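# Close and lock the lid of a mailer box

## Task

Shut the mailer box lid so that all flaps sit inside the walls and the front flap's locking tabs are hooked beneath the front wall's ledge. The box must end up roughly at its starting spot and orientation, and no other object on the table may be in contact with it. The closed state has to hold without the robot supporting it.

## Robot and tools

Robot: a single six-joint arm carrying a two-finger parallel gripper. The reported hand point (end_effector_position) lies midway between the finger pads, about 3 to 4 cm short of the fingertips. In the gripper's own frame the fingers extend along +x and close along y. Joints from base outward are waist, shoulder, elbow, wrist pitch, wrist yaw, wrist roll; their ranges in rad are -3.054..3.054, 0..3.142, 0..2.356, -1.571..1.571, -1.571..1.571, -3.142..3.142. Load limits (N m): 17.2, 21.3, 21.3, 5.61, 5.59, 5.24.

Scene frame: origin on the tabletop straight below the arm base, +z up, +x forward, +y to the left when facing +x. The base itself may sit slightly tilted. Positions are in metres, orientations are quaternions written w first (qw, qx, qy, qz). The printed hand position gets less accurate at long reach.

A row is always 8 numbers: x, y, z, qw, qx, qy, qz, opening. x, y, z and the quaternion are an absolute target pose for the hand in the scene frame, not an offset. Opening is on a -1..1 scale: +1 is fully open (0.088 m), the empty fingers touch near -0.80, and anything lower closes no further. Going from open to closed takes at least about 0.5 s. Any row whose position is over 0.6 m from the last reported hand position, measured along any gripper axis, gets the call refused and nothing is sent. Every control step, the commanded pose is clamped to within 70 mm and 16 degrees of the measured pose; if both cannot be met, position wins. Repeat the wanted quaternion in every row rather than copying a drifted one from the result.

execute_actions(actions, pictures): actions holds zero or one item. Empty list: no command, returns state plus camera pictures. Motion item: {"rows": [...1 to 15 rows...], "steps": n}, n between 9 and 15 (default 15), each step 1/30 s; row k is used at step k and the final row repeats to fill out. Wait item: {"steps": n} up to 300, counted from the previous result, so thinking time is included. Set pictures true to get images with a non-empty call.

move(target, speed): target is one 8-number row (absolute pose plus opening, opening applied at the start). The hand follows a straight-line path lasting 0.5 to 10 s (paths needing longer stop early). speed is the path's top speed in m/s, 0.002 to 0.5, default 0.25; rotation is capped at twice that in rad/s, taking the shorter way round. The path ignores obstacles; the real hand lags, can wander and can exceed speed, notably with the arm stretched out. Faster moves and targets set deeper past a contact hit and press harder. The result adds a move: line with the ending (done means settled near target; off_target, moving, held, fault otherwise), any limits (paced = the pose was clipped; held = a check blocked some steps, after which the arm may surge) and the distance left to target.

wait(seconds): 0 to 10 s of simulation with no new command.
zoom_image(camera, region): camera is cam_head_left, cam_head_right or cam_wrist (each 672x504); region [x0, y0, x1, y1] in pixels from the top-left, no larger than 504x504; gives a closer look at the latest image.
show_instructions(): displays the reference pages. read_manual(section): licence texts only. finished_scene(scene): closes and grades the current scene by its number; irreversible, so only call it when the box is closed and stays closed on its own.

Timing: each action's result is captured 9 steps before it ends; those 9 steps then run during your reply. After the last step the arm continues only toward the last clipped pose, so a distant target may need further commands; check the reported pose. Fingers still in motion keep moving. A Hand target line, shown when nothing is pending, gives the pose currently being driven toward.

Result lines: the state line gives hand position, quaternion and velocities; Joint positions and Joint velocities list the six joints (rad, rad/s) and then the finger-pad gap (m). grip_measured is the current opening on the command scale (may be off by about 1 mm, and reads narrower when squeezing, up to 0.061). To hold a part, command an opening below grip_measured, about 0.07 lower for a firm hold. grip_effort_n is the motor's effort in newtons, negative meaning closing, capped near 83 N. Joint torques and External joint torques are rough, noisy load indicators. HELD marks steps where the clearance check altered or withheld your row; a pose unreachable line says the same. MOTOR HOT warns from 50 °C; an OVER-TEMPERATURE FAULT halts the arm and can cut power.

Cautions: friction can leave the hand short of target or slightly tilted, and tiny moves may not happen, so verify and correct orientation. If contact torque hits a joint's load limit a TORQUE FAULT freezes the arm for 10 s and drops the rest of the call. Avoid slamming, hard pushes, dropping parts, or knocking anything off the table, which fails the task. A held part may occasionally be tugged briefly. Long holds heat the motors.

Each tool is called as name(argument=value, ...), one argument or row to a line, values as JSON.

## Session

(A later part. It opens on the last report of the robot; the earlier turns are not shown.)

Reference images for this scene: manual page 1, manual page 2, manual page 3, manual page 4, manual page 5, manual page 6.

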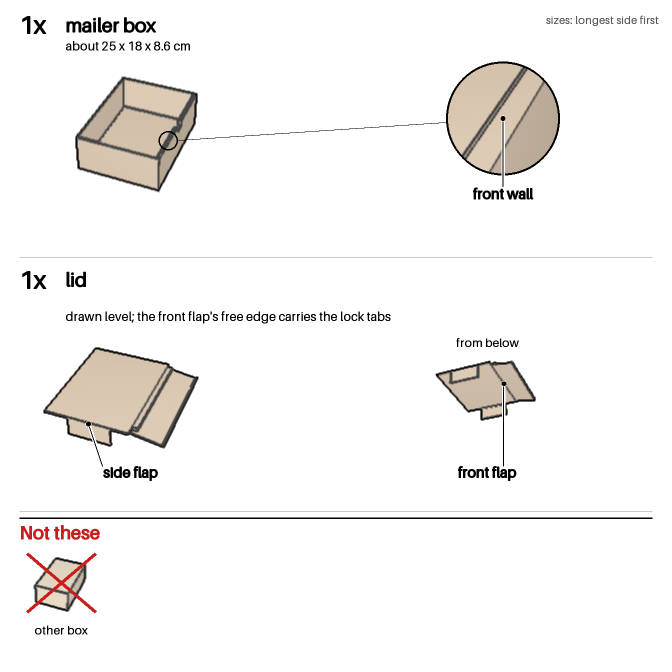

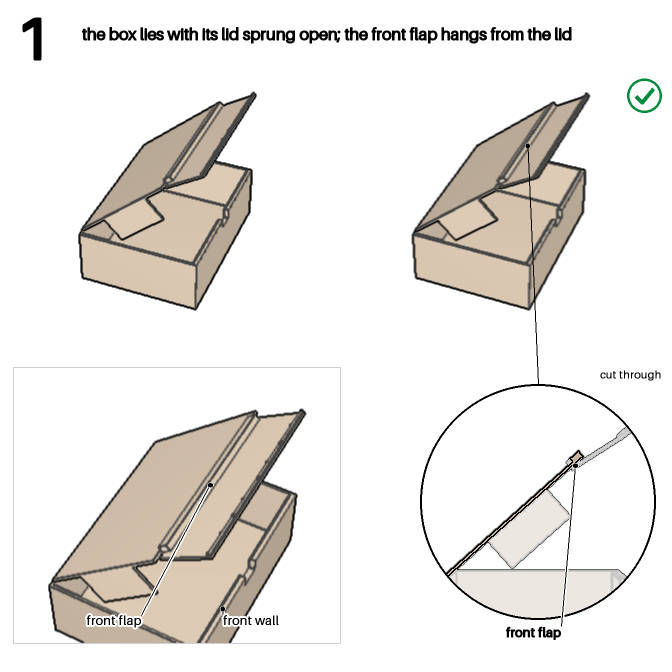

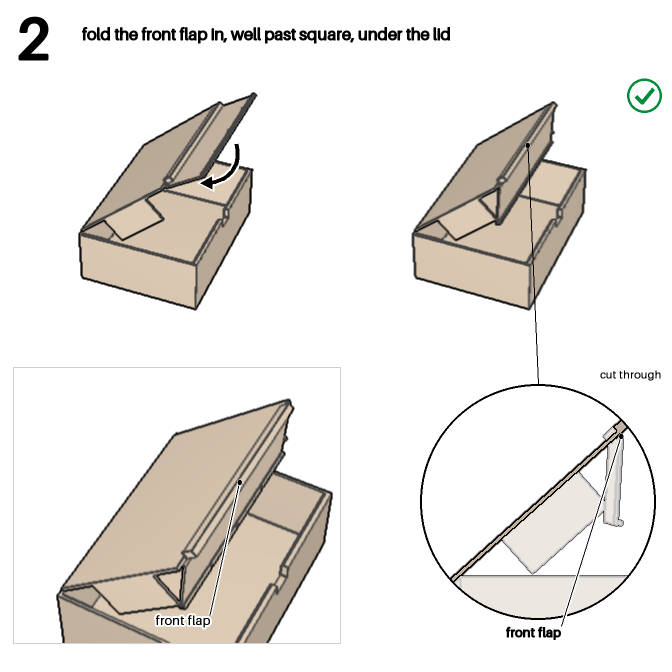

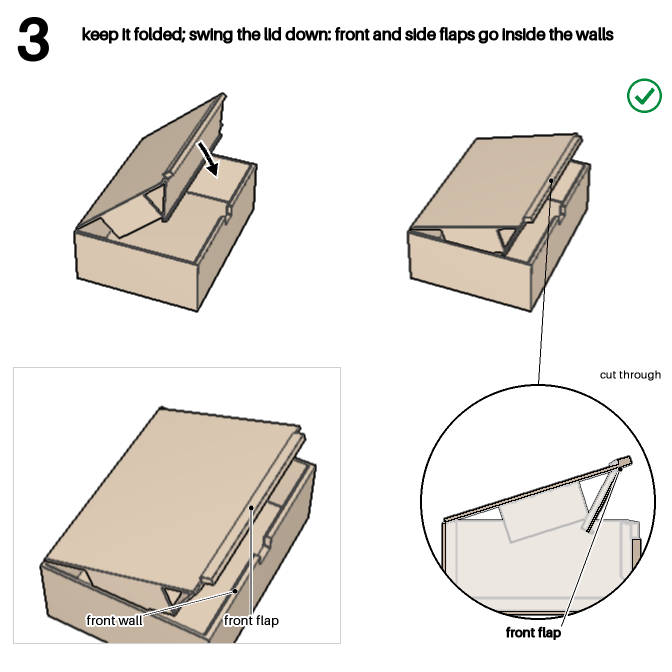

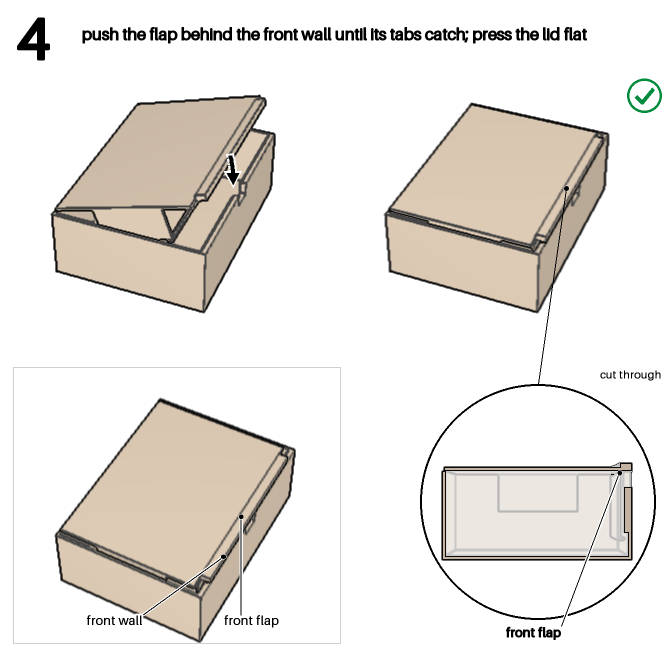

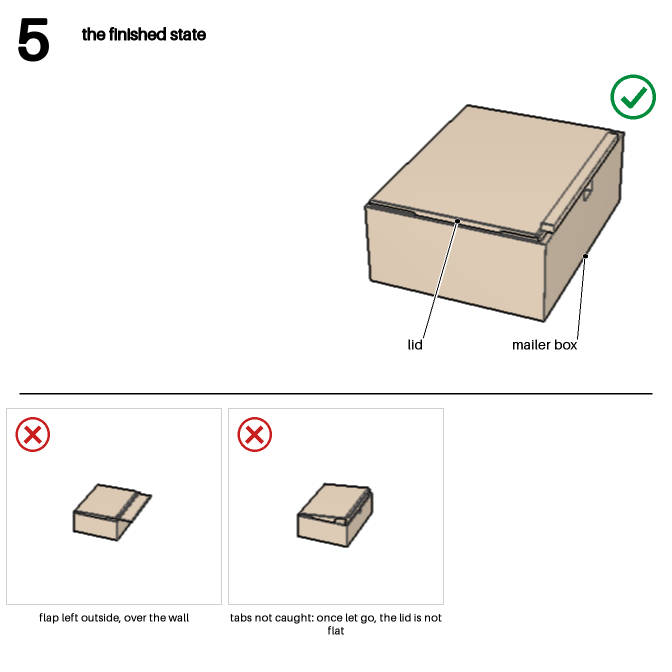

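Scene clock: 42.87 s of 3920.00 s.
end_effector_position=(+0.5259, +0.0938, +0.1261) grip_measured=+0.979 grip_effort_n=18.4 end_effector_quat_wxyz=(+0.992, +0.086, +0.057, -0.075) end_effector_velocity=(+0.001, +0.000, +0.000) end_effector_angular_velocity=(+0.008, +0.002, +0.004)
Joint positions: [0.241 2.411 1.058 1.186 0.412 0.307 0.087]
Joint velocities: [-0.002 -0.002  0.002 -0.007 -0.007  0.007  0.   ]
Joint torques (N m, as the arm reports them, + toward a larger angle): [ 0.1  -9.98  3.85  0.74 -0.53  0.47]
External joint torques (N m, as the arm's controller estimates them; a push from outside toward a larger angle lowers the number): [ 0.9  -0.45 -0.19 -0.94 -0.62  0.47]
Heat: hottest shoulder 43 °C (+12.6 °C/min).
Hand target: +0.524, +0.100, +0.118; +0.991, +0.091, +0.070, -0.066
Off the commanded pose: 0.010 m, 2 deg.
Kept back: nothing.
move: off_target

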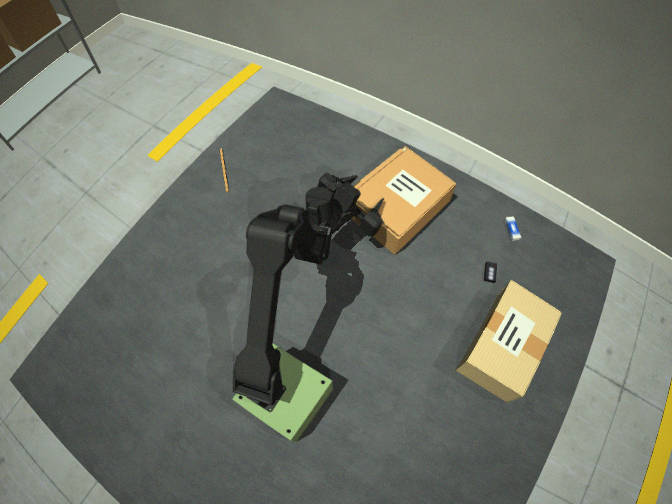

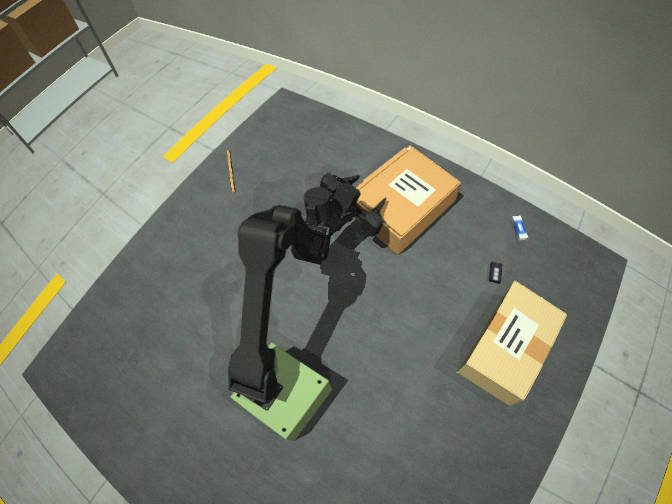

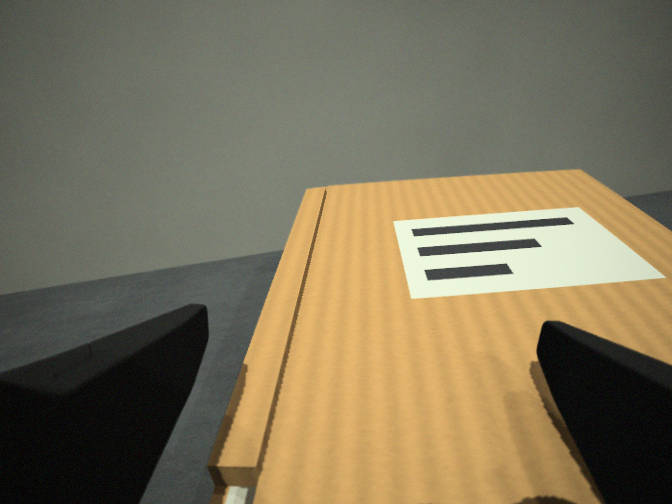

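move(
  target=[0.53,0.098,0.165,0.98,0.03,0.18,-0.03,0.2],
  speed=0.2,
)

move(
  target=[0.59,0.088,0.155,0.922,-0.023,0.382,0.056,-0.8],
  speed=0.25,
)

move(
  target=[0.595,0.088,0.112,0.918,-0.023,0.392,0.056,-0.8],
  speed=0.04,
)

move(
  target=[0.56,0.088,0.2,0.922,-0.023,0.382,0.056,-0.8],
  speed=0.15,
)

move(
  target=[0.33,0.03,0.26,0.98,0,0.2,0.02,-0.8],
)

zoom_image(
  camera="cam_head_left",
  region=[310,100,480,270],
)

Scene clock: 44.63 s of 3920.00 s.
end_effector_position=(+0.5273, +0.0977, +0.1540) grip_measured=+0.204 grip_effort_n=-17.4 end_effector_quat_wxyz=(+0.981, +0.030, +0.190, -0.033) end_effector_velocity=(+0.001, +0.000, +0.003) end_effector_angular_velocity=(-0.003, -0.001, +0.007)
Joint positions: [0.2   2.176 1.103 0.656 0.249 0.243 0.049]
Joint velocities: [-0.002 -0.007  0.002 -0.007 -0.007 -0.007  0.   ]
Joint torques (N m, as the arm reports them, + toward a larger angle): [ -1.16 -12.76   5.93   1.57  -0.06  -0.16]
External joint torques (N m, as the arm's controller estimates them; a push from outside toward a larger angle lowers the number): [-0.42 -3.31  0.7  -0.1  -0.18 -0.16]
Heat: hottest shoulder 44 °C (+13.4 °C/min).
Hand target: +0.530, +0.098, +0.165; +0.983, +0.031, +0.181, -0.031
Off the commanded pose: 0.011 m, 1 deg.
Kept back: nothing.
move: off_target

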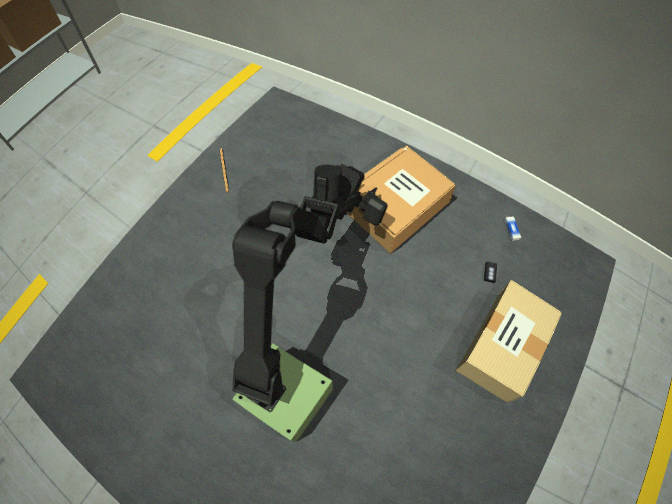

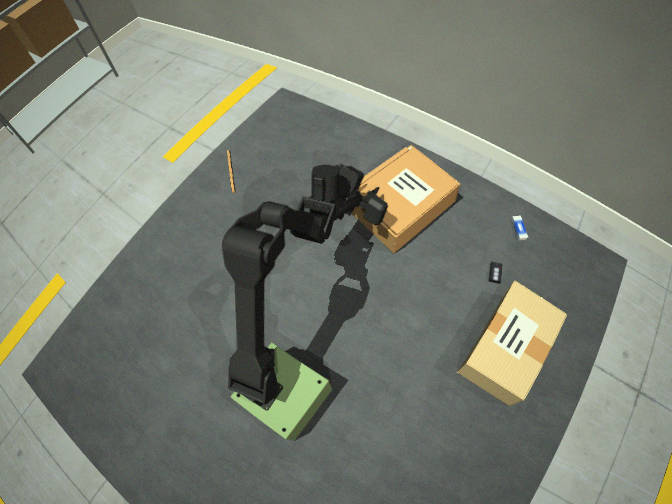

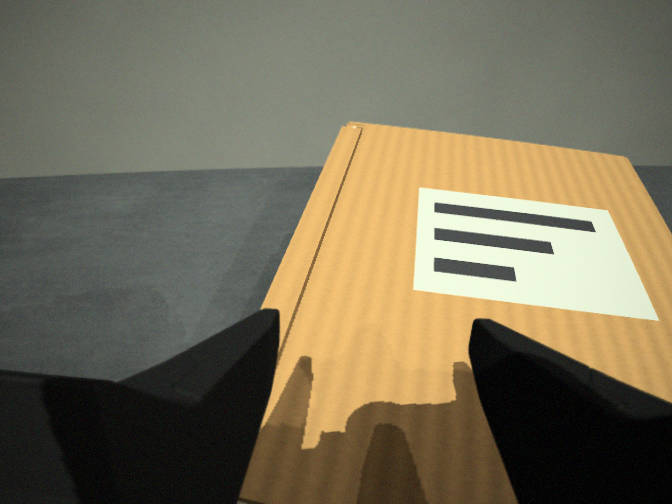

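Scene clock: 46.13 s of 3920.00 s.
end_effector_position=(+0.5889, +0.0896, +0.1593) grip_measured=-0.796 grip_effort_n=-17.0 end_effector_quat_wxyz=(+0.924, -0.021, +0.378, +0.053) end_effector_velocity=(-0.003, -0.001, -0.003) end_effector_angular_velocity=(-0.015, +0.035, +0.015)
Joint positions: [ 0.087  2.345  1.75  -0.187 -0.044  0.071  0.   ]
Joint velocities: [-0.002  0.007  0.022 -0.051 -0.007 -0.022  0.   ]
Joint torques (N m, as the arm reports them, + toward a larger angle): [ -1.23 -11.32   7.49   1.35  -0.12  -0.17]
External joint torques (N m, as the arm's controller estimates them; a push from outside toward a larger angle lowers the number): [-0.26  0.15  1.13 -0.08 -0.15 -0.17]
Heat: hottest shoulder 44 °C (+13.0 °C/min).
Hand target: +0.590, +0.088, +0.155; +0.922, -0.022, +0.382, +0.055
Off the commanded pose: 0.005 m, 1 deg.
Kept back: nothing.
move: done

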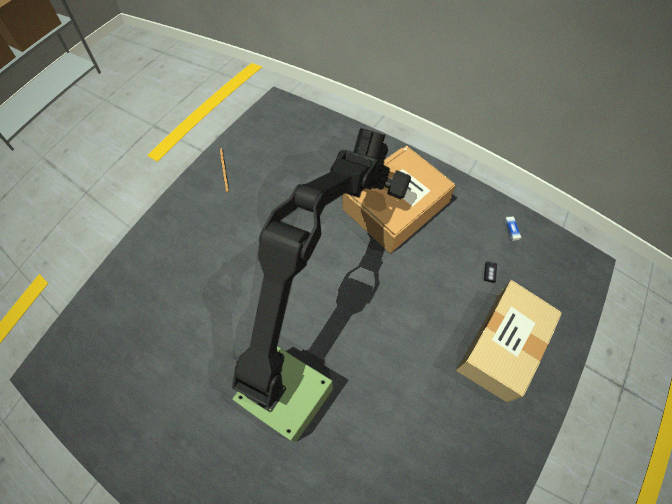

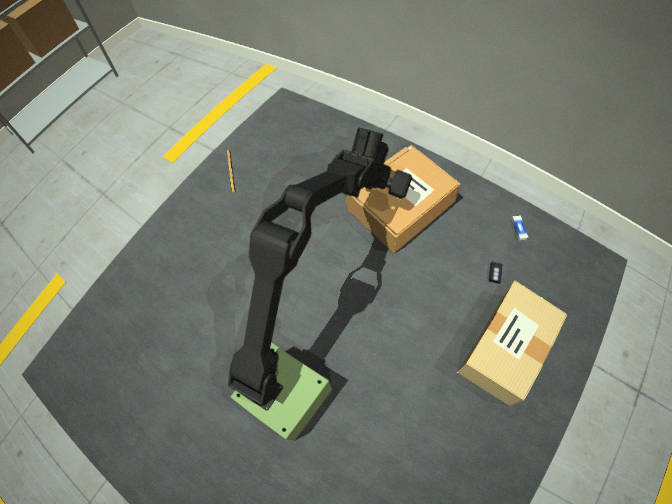

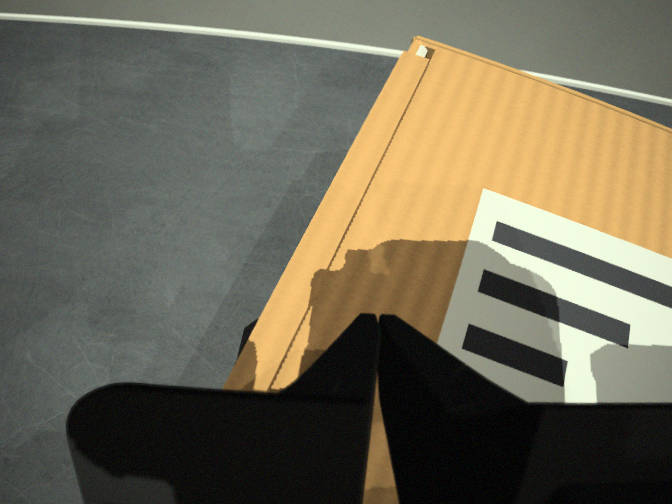

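Scene clock: 47.57 s of 3920.00 s.
end_effector_position=(+0.5968, +0.0886, +0.1317) grip_measured=-0.796 grip_effort_n=-17.0 end_effector_quat_wxyz=(+0.925, -0.020, +0.377, +0.054) end_effector_velocity=(+0.003, -0.005, +0.000) end_effector_angular_velocity=(+0.001, -0.008, -0.017)
Joint positions: [ 0.087  2.417  1.759 -0.121 -0.045  0.071  0.   ]
Joint velocities: [-0.007  0.007  0.007  0.007  0.007  0.007  0.   ]
Joint torques (N m, as the arm reports them, + toward a larger angle): [-1.   -9.56  6.23  1.4  -0.16 -0.15]
External joint torques (N m, as the arm's controller estimates them; a push from outside toward a larger angle lowers the number): [ 0.09  2.23 -0.08 -0.05 -0.19 -0.16]
Heat: hottest shoulder 44 °C (+12.6 °C/min).
Hand target: +0.594, +0.088, +0.112; +0.918, -0.023, +0.392, +0.056
Off the commanded pose: 0.020 m, 2 deg.
Kept back: nothing.
move: off_target

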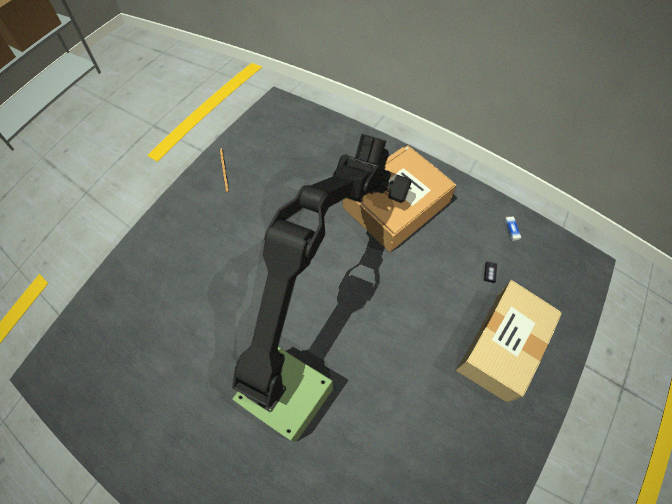

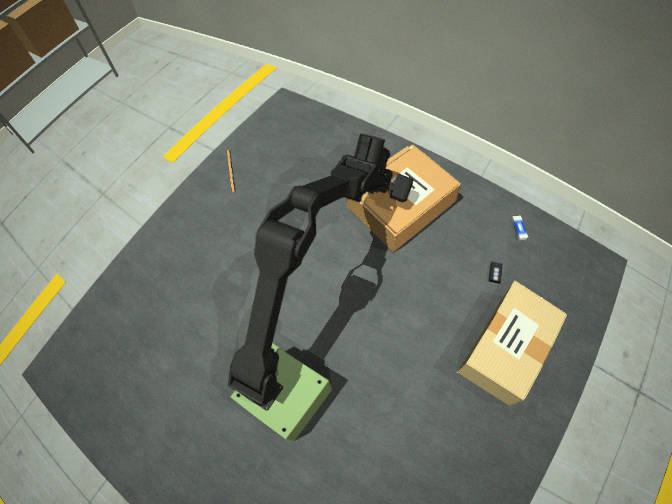

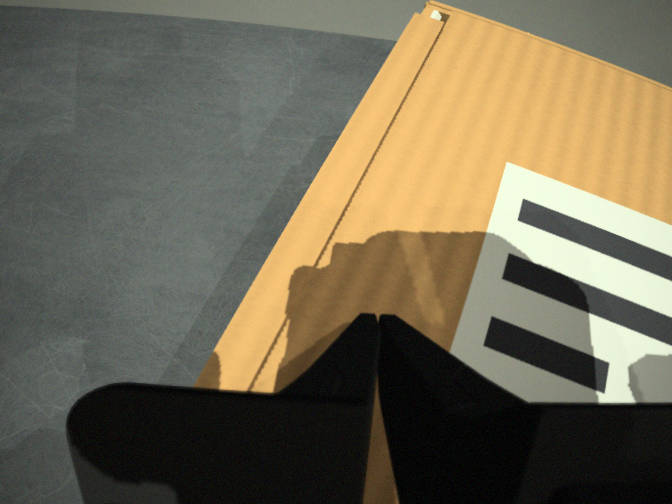

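Scene clock: 48.70 s of 3920.00 s.
end_effector_position=(+0.5621, +0.0891, +0.1942) grip_measured=-0.796 grip_effort_n=-17.0 end_effector_quat_wxyz=(+0.921, -0.022, +0.385, +0.055) end_effector_velocity=(-0.000, +0.005, +0.004) end_effector_angular_velocity=(+0.022, -0.008, +0.014)
Joint positions: [ 0.087  2.203  1.663 -0.257 -0.047  0.067  0.   ]
Joint velocities: [ 0.002 -0.007 -0.002  0.007 -0.022  0.007  0.   ]
Joint torques (N m, as the arm reports them, + toward a larger angle): [ -1.25 -14.65   5.55   1.32  -0.13  -0.16]
External joint torques (N m, as the arm's controller estimates them; a push from outside toward a larger angle lowers the number): [-0.43 -3.78 -1.   -0.14 -0.15 -0.16]
Heat: hottest shoulder 45 °C (+13.6 °C/min).
Hand target: +0.560, +0.088, +0.200; +0.922, -0.023, +0.382, +0.056
Off the commanded pose: 0.006 m, 0 deg.
Kept back: nothing.
move: done

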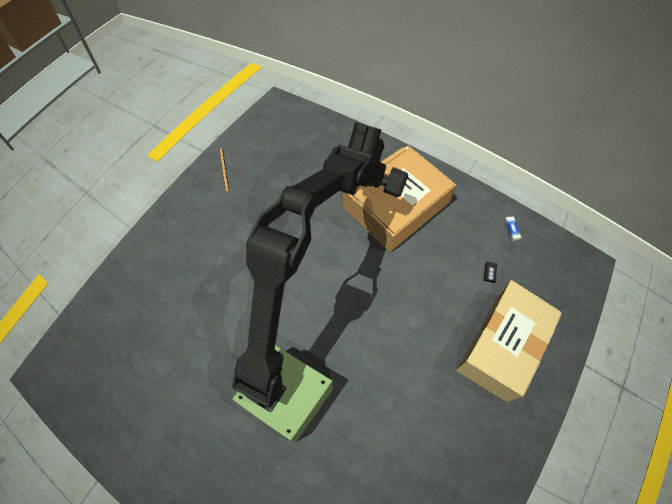

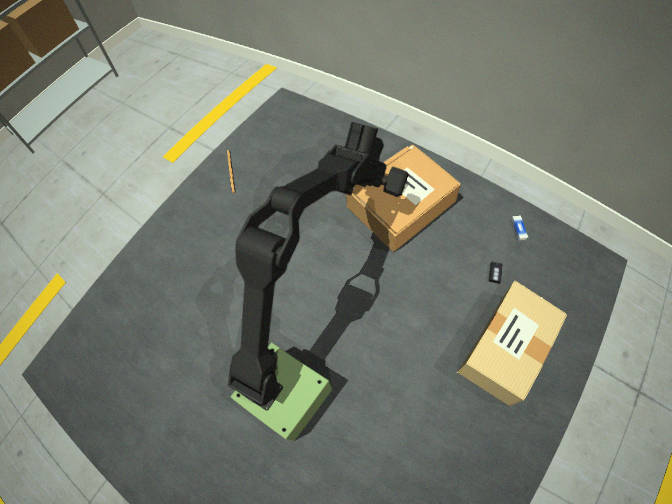

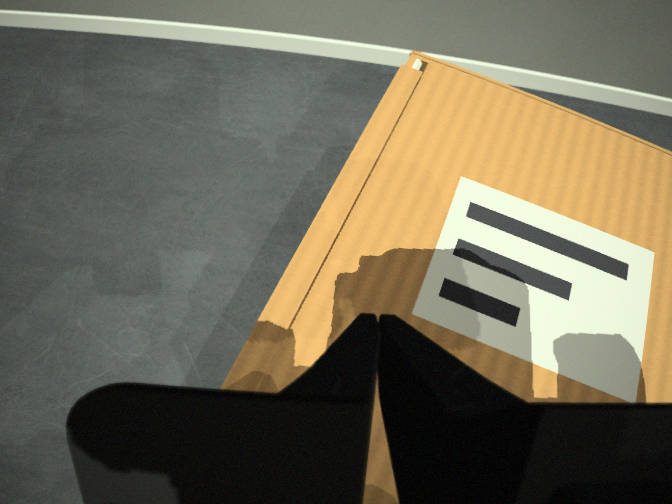

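Scene clock: 50.37 s of 3920.00 s.
end_effector_position=(+0.3323, +0.0304, +0.2621) grip_measured=-0.796 grip_effort_n=-16.5 end_effector_quat_wxyz=(+0.980, -0.002, +0.198, +0.022) end_effector_velocity=(-0.004, +0.001, -0.001) end_effector_angular_velocity=(+0.015, +0.009, +0.009)
Joint positions: [-0.008  1.116  0.466  0.239 -0.038  0.075  0.   ]
Joint velocities: [-0.007 -0.022 -0.007 -0.022 -0.022  0.007  0.   ]
Joint torques (N m, as the arm reports them, + toward a larger angle): [-0.64 -4.72  5.55  1.59 -0.13  0.03]
External joint torques (N m, as the arm's controller estimates them; a push from outside toward a larger angle lowers the number): [-0.32 -1.46 -1.02 -0.11 -0.18  0.03]
Heat: hottest shoulder 45 °C (+13.1 °C/min).
Hand target: +0.330, +0.030, +0.261; +0.980, -0.001, +0.200, +0.022
Off the commanded pose: 0.003 m, 0 deg.
Kept back: nothing.
move: done

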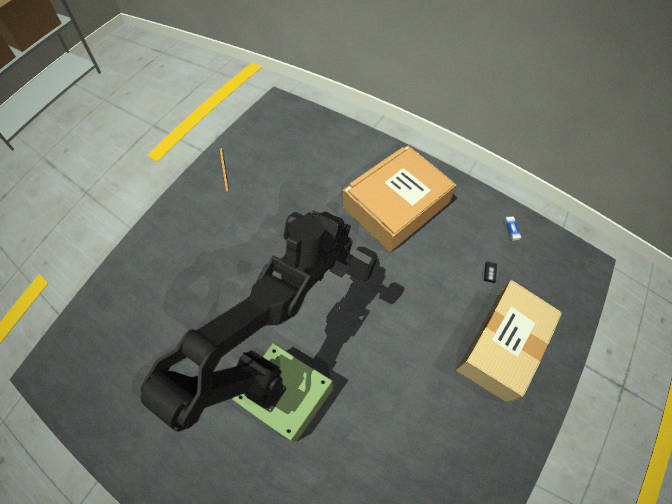

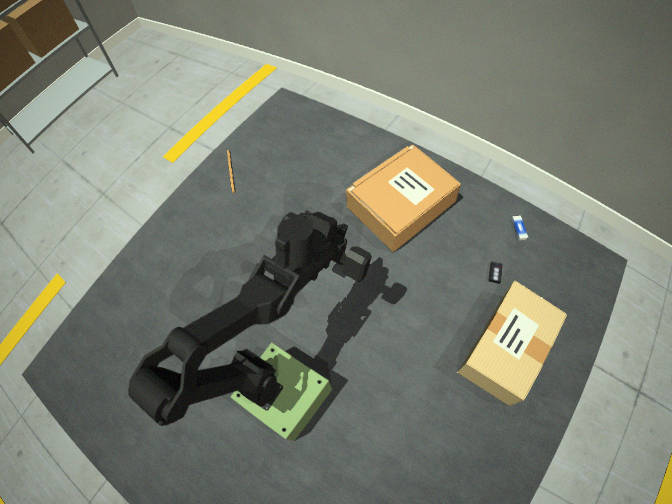

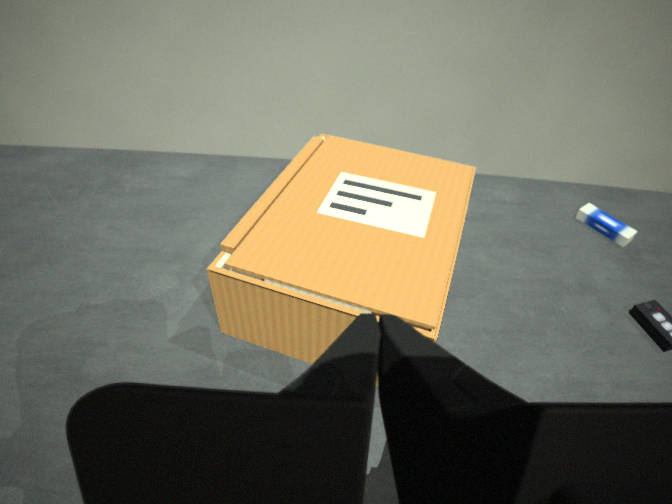

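Region (310, 100, 480, 270) of cam_head_left's 672x504 image, scaled by 2.965, with more detail than that image has.

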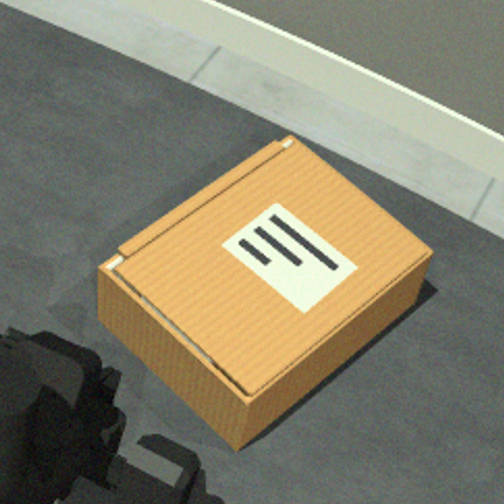

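move(
  target=[0.49,0.215,0.17,0.943,0.056,0.253,-0.209,-0.8],
)

move(
  target=[0.518,0.205,0.088,0.943,0.056,0.253,-0.209,-0.8],
  speed=0.12,
)

Scene clock: 52.97 s of 3920.00 s.
end_effector_position=(+0.4887, +0.2137, +0.1725) grip_measured=-0.796 grip_effort_n=-17.0 end_effector_quat_wxyz=(+0.943, +0.058, +0.252, -0.207) end_effector_velocity=(-0.000, +0.000, -0.009) end_effector_angular_velocity=(-0.007, +0.046, +0.004)
Joint positions: [ 0.557  2.22   1.547 -0.192  0.784  0.774  0.   ]
Joint velocities: [-0.002  0.022  0.027 -0.051 -0.022  0.007  0.   ]
Joint torques (N m, as the arm reports them, + toward a larger angle): [ -0.64 -10.6    6.62   0.97   0.62   0.22]
External joint torques (N m, as the arm's controller estimates them; a push from outside toward a larger angle lowers the number): [ 0.17 -0.09  0.72 -0.2   0.2   0.21]
Heat: hottest shoulder 45 °C (+12.5 °C/min).
Hand target: +0.490, +0.215, +0.169; +0.943, +0.057, +0.253, -0.210
Off the commanded pose: 0.003 m, 0 deg.
Kept back: nothing.
move: done

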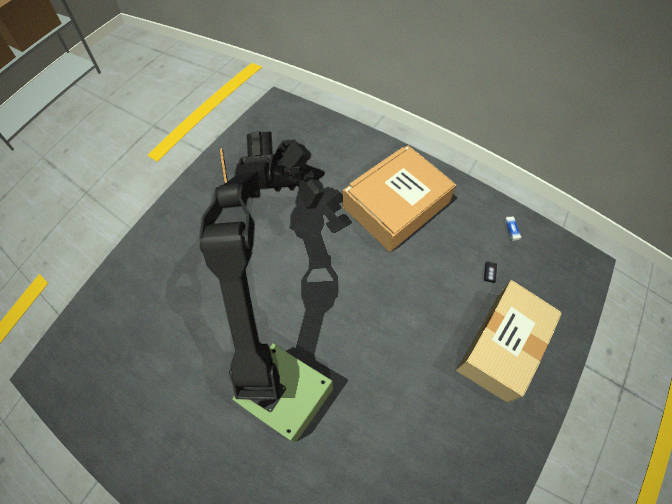

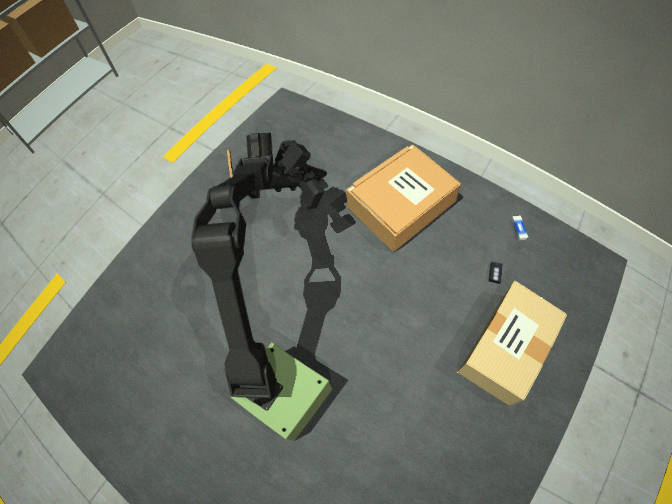

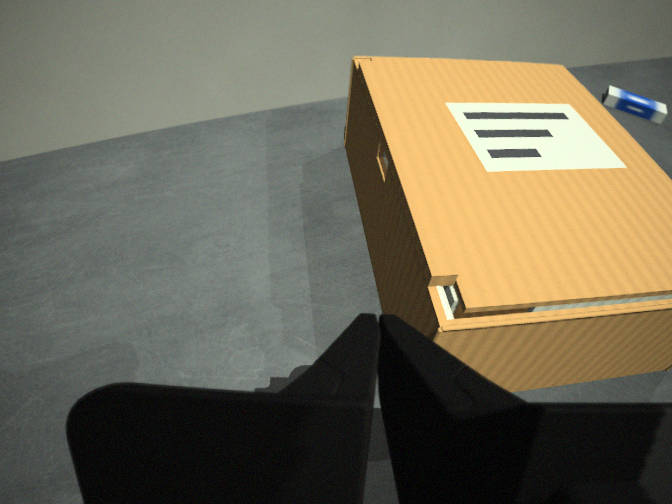

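Scene clock: 54.30 s of 3920.00 s.
end_effector_position=(+0.5159, +0.2057, +0.0928) grip_measured=-0.796 grip_effort_n=-16.5 end_effector_quat_wxyz=(+0.943, +0.058, +0.251, -0.209) end_effector_velocity=(+0.001, +0.001, -0.003) end_effector_angular_velocity=(+0.021, +0.005, +0.008)
Joint positions: [0.524 2.447 1.588 0.018 0.766 0.741 0.   ]
Joint velocities: [-0.002  0.002 -0.002  0.007 -0.022  0.007  0.   ]
Joint torques (N m, as the arm reports them, + toward a larger angle): [ -1.16 -11.37   6.28   1.48   0.37  -0.15]
External joint torques (N m, as the arm's controller estimates them; a push from outside toward a larger angle lowers the number): [-0.19 -0.12  0.81  0.25 -0.04 -0.16]
Heat: hottest shoulder 45 °C (+12.2 °C/min).
Hand target: +0.518, +0.205, +0.088; +0.943, +0.056, +0.253, -0.209
Off the commanded pose: 0.005 m, 0 deg.
Kept back: nothing.
move: done

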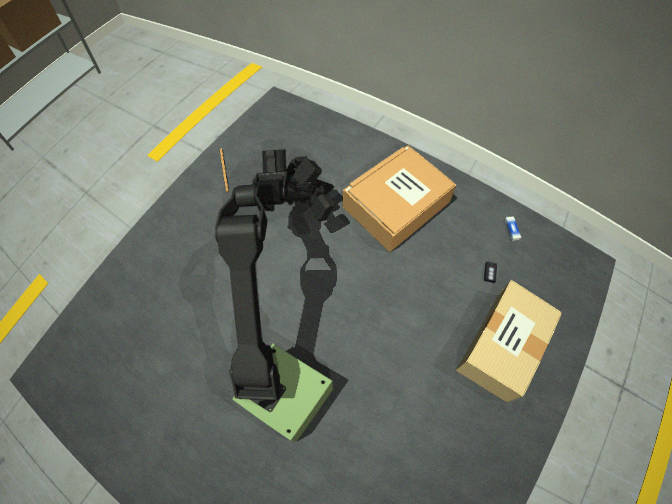

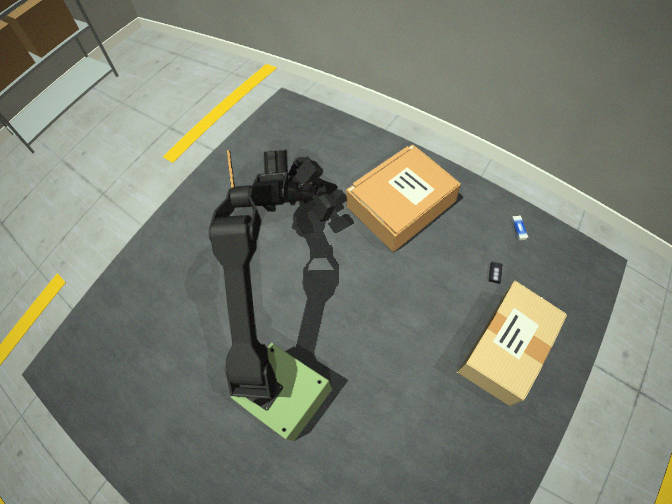

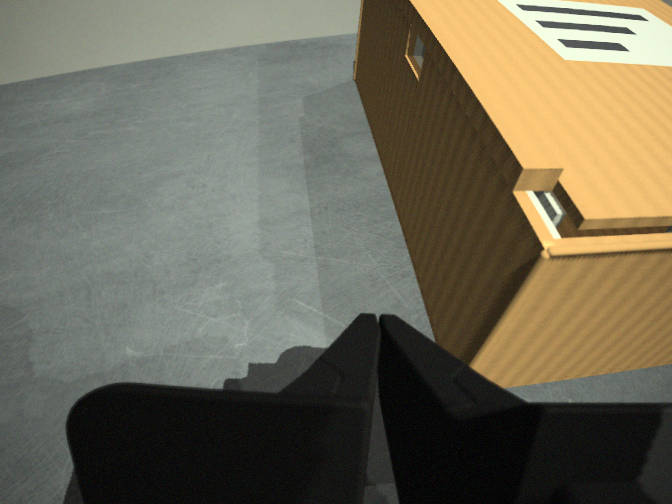

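move(
  target=[0.53,0.19,0.088,0.943,0.056,0.253,-0.209,-0.8],
  speed=0.06,
)

move(
  target=[0.53,0.155,0.088,0.943,0.056,0.253,-0.209,-0.8],
  speed=0.03,
)

zoom_image(
  camera="cam_head_left",
  region=[310,100,480,270],
)

Scene clock: 55.43 s of 3920.00 s.
end_effector_position=(+0.5279, +0.1903, +0.0920) grip_measured=-0.796 grip_effort_n=-16.5 end_effector_quat_wxyz=(+0.943, +0.058, +0.251, -0.210) end_effector_velocity=(+0.003, +0.003, +0.000) end_effector_angular_velocity=(+0.026, -0.004, +0.009)
Joint positions: [0.483 2.458 1.595 0.047 0.74  0.702 0.   ]
Joint velocities: [-0.002  0.002  0.007  0.007 -0.022  0.007  0.   ]
Joint torques (N m, as the arm reports them, + toward a larger angle): [ -1.25 -11.28   6.39   1.58   0.29  -0.11]
External joint torques (N m, as the arm's controller estimates them; a push from outside toward a larger angle lowers the number): [-0.32  0.04  0.88  0.33 -0.1  -0.12]
Heat: hottest shoulder 45 °C (+11.9 °C/min).
Hand target: +0.530, +0.190, +0.088; +0.943, +0.056, +0.253, -0.209
Off the commanded pose: 0.004 m, 0 deg.
Kept back: nothing.
move: done

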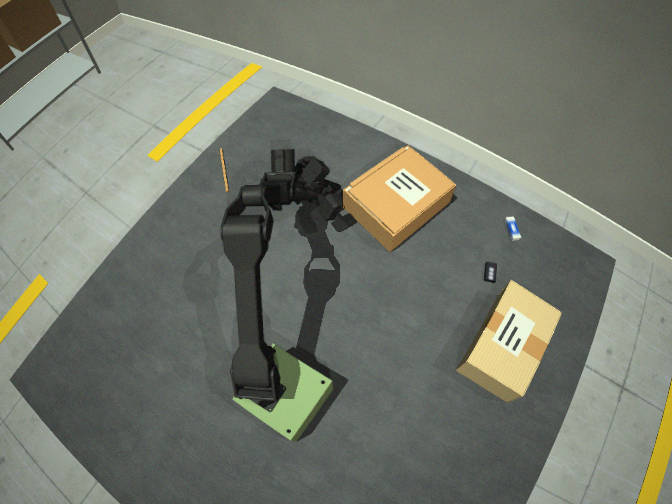

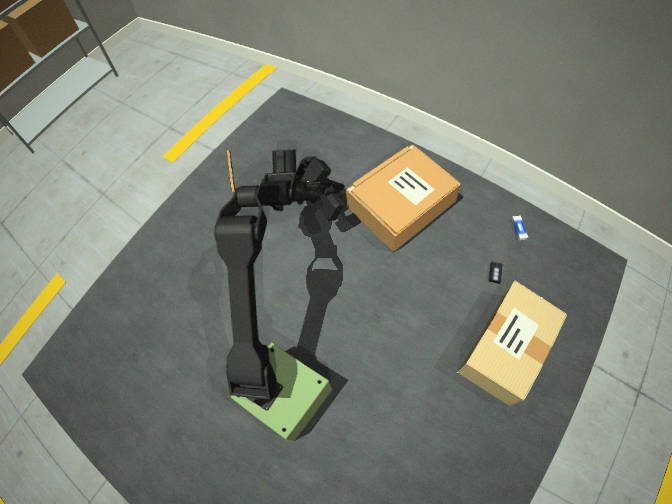

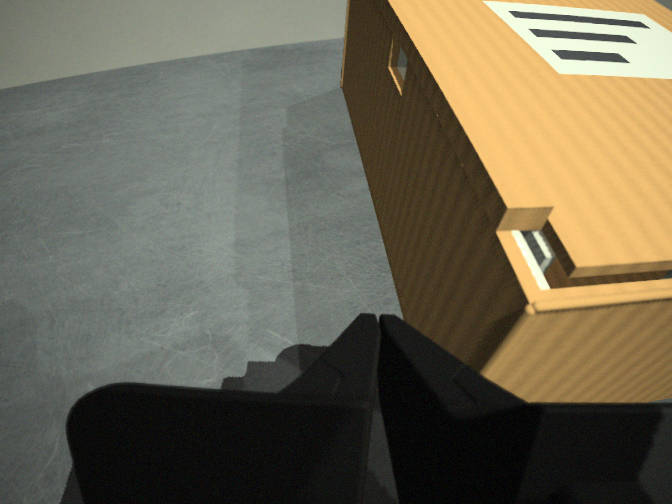

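Scene clock: 56.97 s of 3920.00 s.
end_effector_position=(+0.5281, +0.1613, +0.0810) grip_measured=-0.797 grip_effort_n=-15.1 end_effector_quat_wxyz=(+0.943, +0.053, +0.258, -0.205) end_effector_velocity=(-0.000, -0.001, -0.001) end_effector_angular_velocity=(-0.012, +0.008, +0.014)
Joint positions: [0.428 2.443 1.498 0.158 0.689 0.639 0.   ]
Joint velocities: [-0.002 -0.002 -0.007  0.007 -0.007 -0.022  0.   ]
Joint torques (N m, as the arm reports them, + toward a larger angle): [ -2.16 -14.75   3.88   1.54   0.39  -0.13]
External joint torques (N m, as the arm's controller estimates them; a push from outside toward a larger angle lowers the number): [-1.25 -3.75 -1.39  0.24  0.03 -0.14]
Heat: hottest shoulder 46 °C (+12.6 °C/min).
Hand target: +0.530, +0.155, +0.088; +0.943, +0.056, +0.253, -0.209
Off the commanded pose: 0.010 m, 1 deg.
Kept back: nothing.
move: off_target

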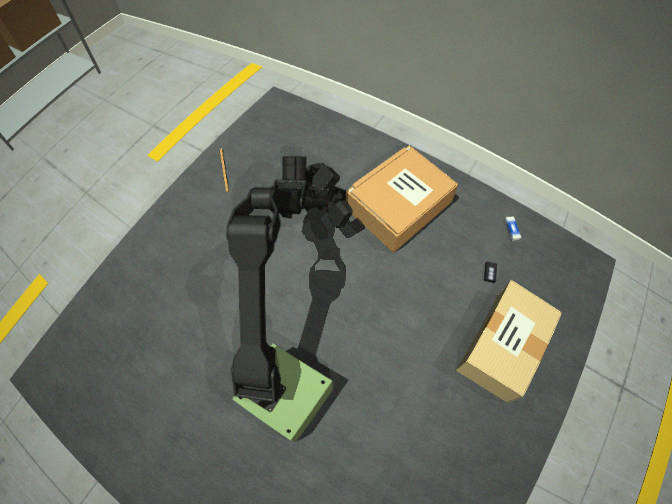

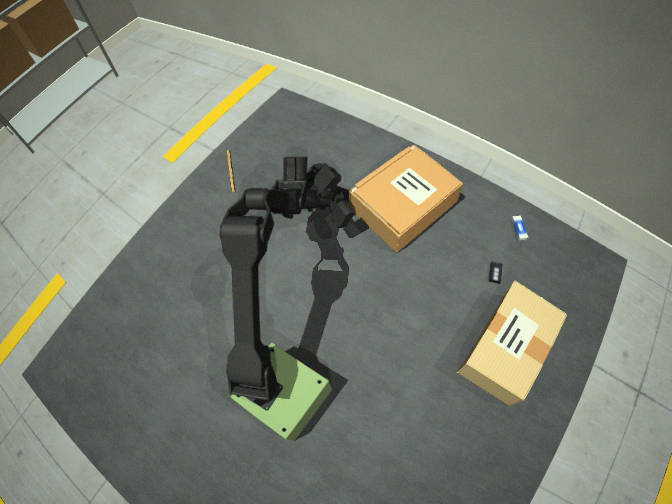

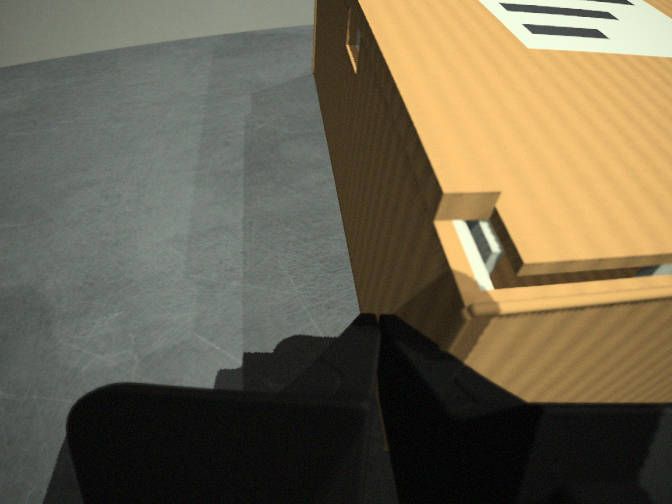

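Region (310, 100, 480, 270) of cam_head_left's 672x504 image, scaled by 2.965, with more detail than that image has.

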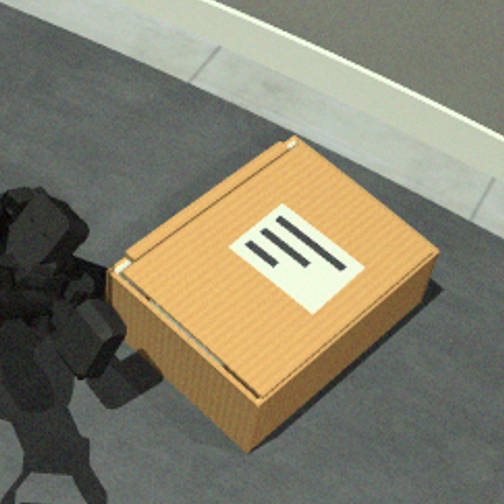

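move(
  target=[0.526,0.127,0.092,0.943,0.056,0.253,-0.209,-0.8],
  speed=0.025,
)

zoom_image(
  camera="cam_head_left",
  region=[310,100,480,270],
)

Scene clock: 59.10 s of 3920.00 s.
end_effector_position=(+0.5233, +0.1319, +0.0811) grip_measured=-0.797 grip_effort_n=-15.6 end_effector_quat_wxyz=(+0.941, +0.051, +0.262, -0.206) end_effector_velocity=(-0.000, +0.001, -0.002) end_effector_angular_velocity=(-0.014, +0.018, +0.032)
Joint positions: [0.374 2.4   1.398 0.233 0.649 0.593 0.   ]
Joint velocities: [-0.002 -0.002 -0.007  0.007 -0.022 -0.037  0.   ]
Joint torques (N m, as the arm reports them, + toward a larger angle): [ -1.87 -14.85   4.3    1.64   0.45  -0.13]
External joint torques (N m, as the arm's controller estimates them; a push from outside toward a larger angle lowers the number): [-1.   -4.23 -0.85  0.3   0.11 -0.13]
Heat: hottest shoulder 47 °C (+13.2 °C/min).
Hand target: +0.526, +0.127, +0.092; +0.943, +0.056, +0.253, -0.209
Off the commanded pose: 0.012 m, 1 deg.
Kept back: nothing.
move: off_target

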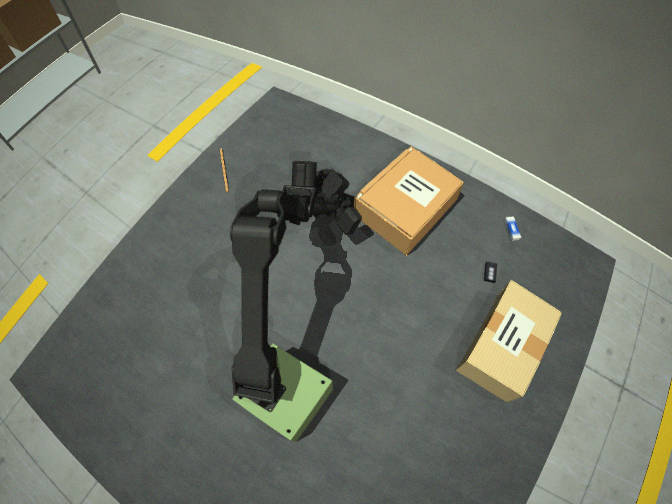

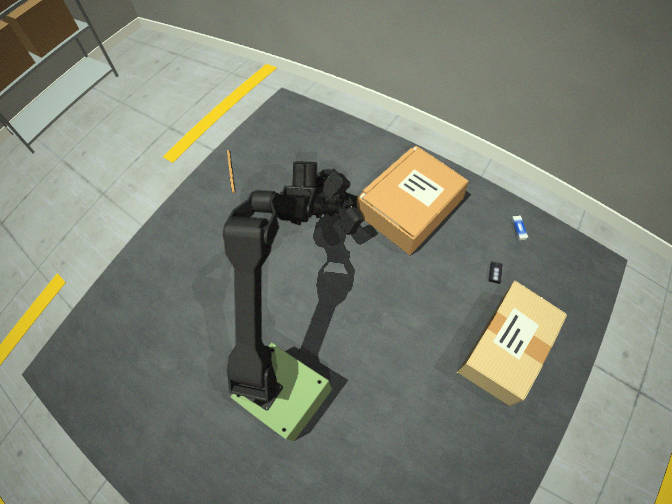

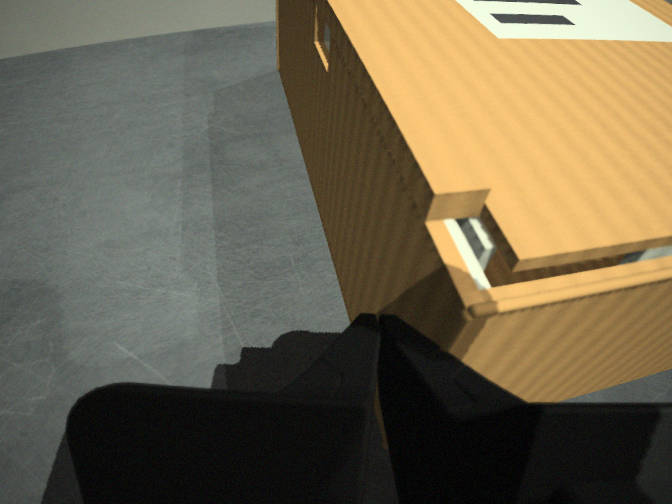

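Region (310, 100, 480, 270) of cam_head_left's 672x504 image, scaled by 2.965, with more detail than that image has.

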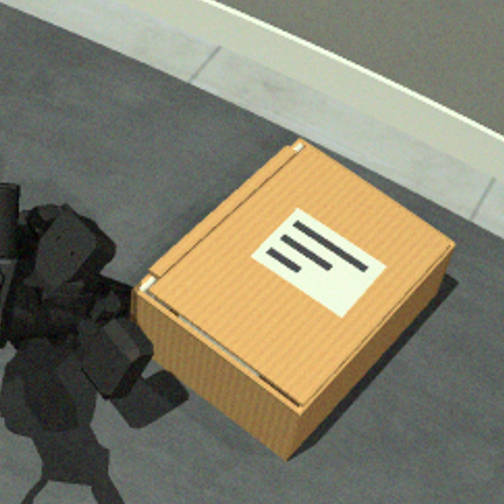

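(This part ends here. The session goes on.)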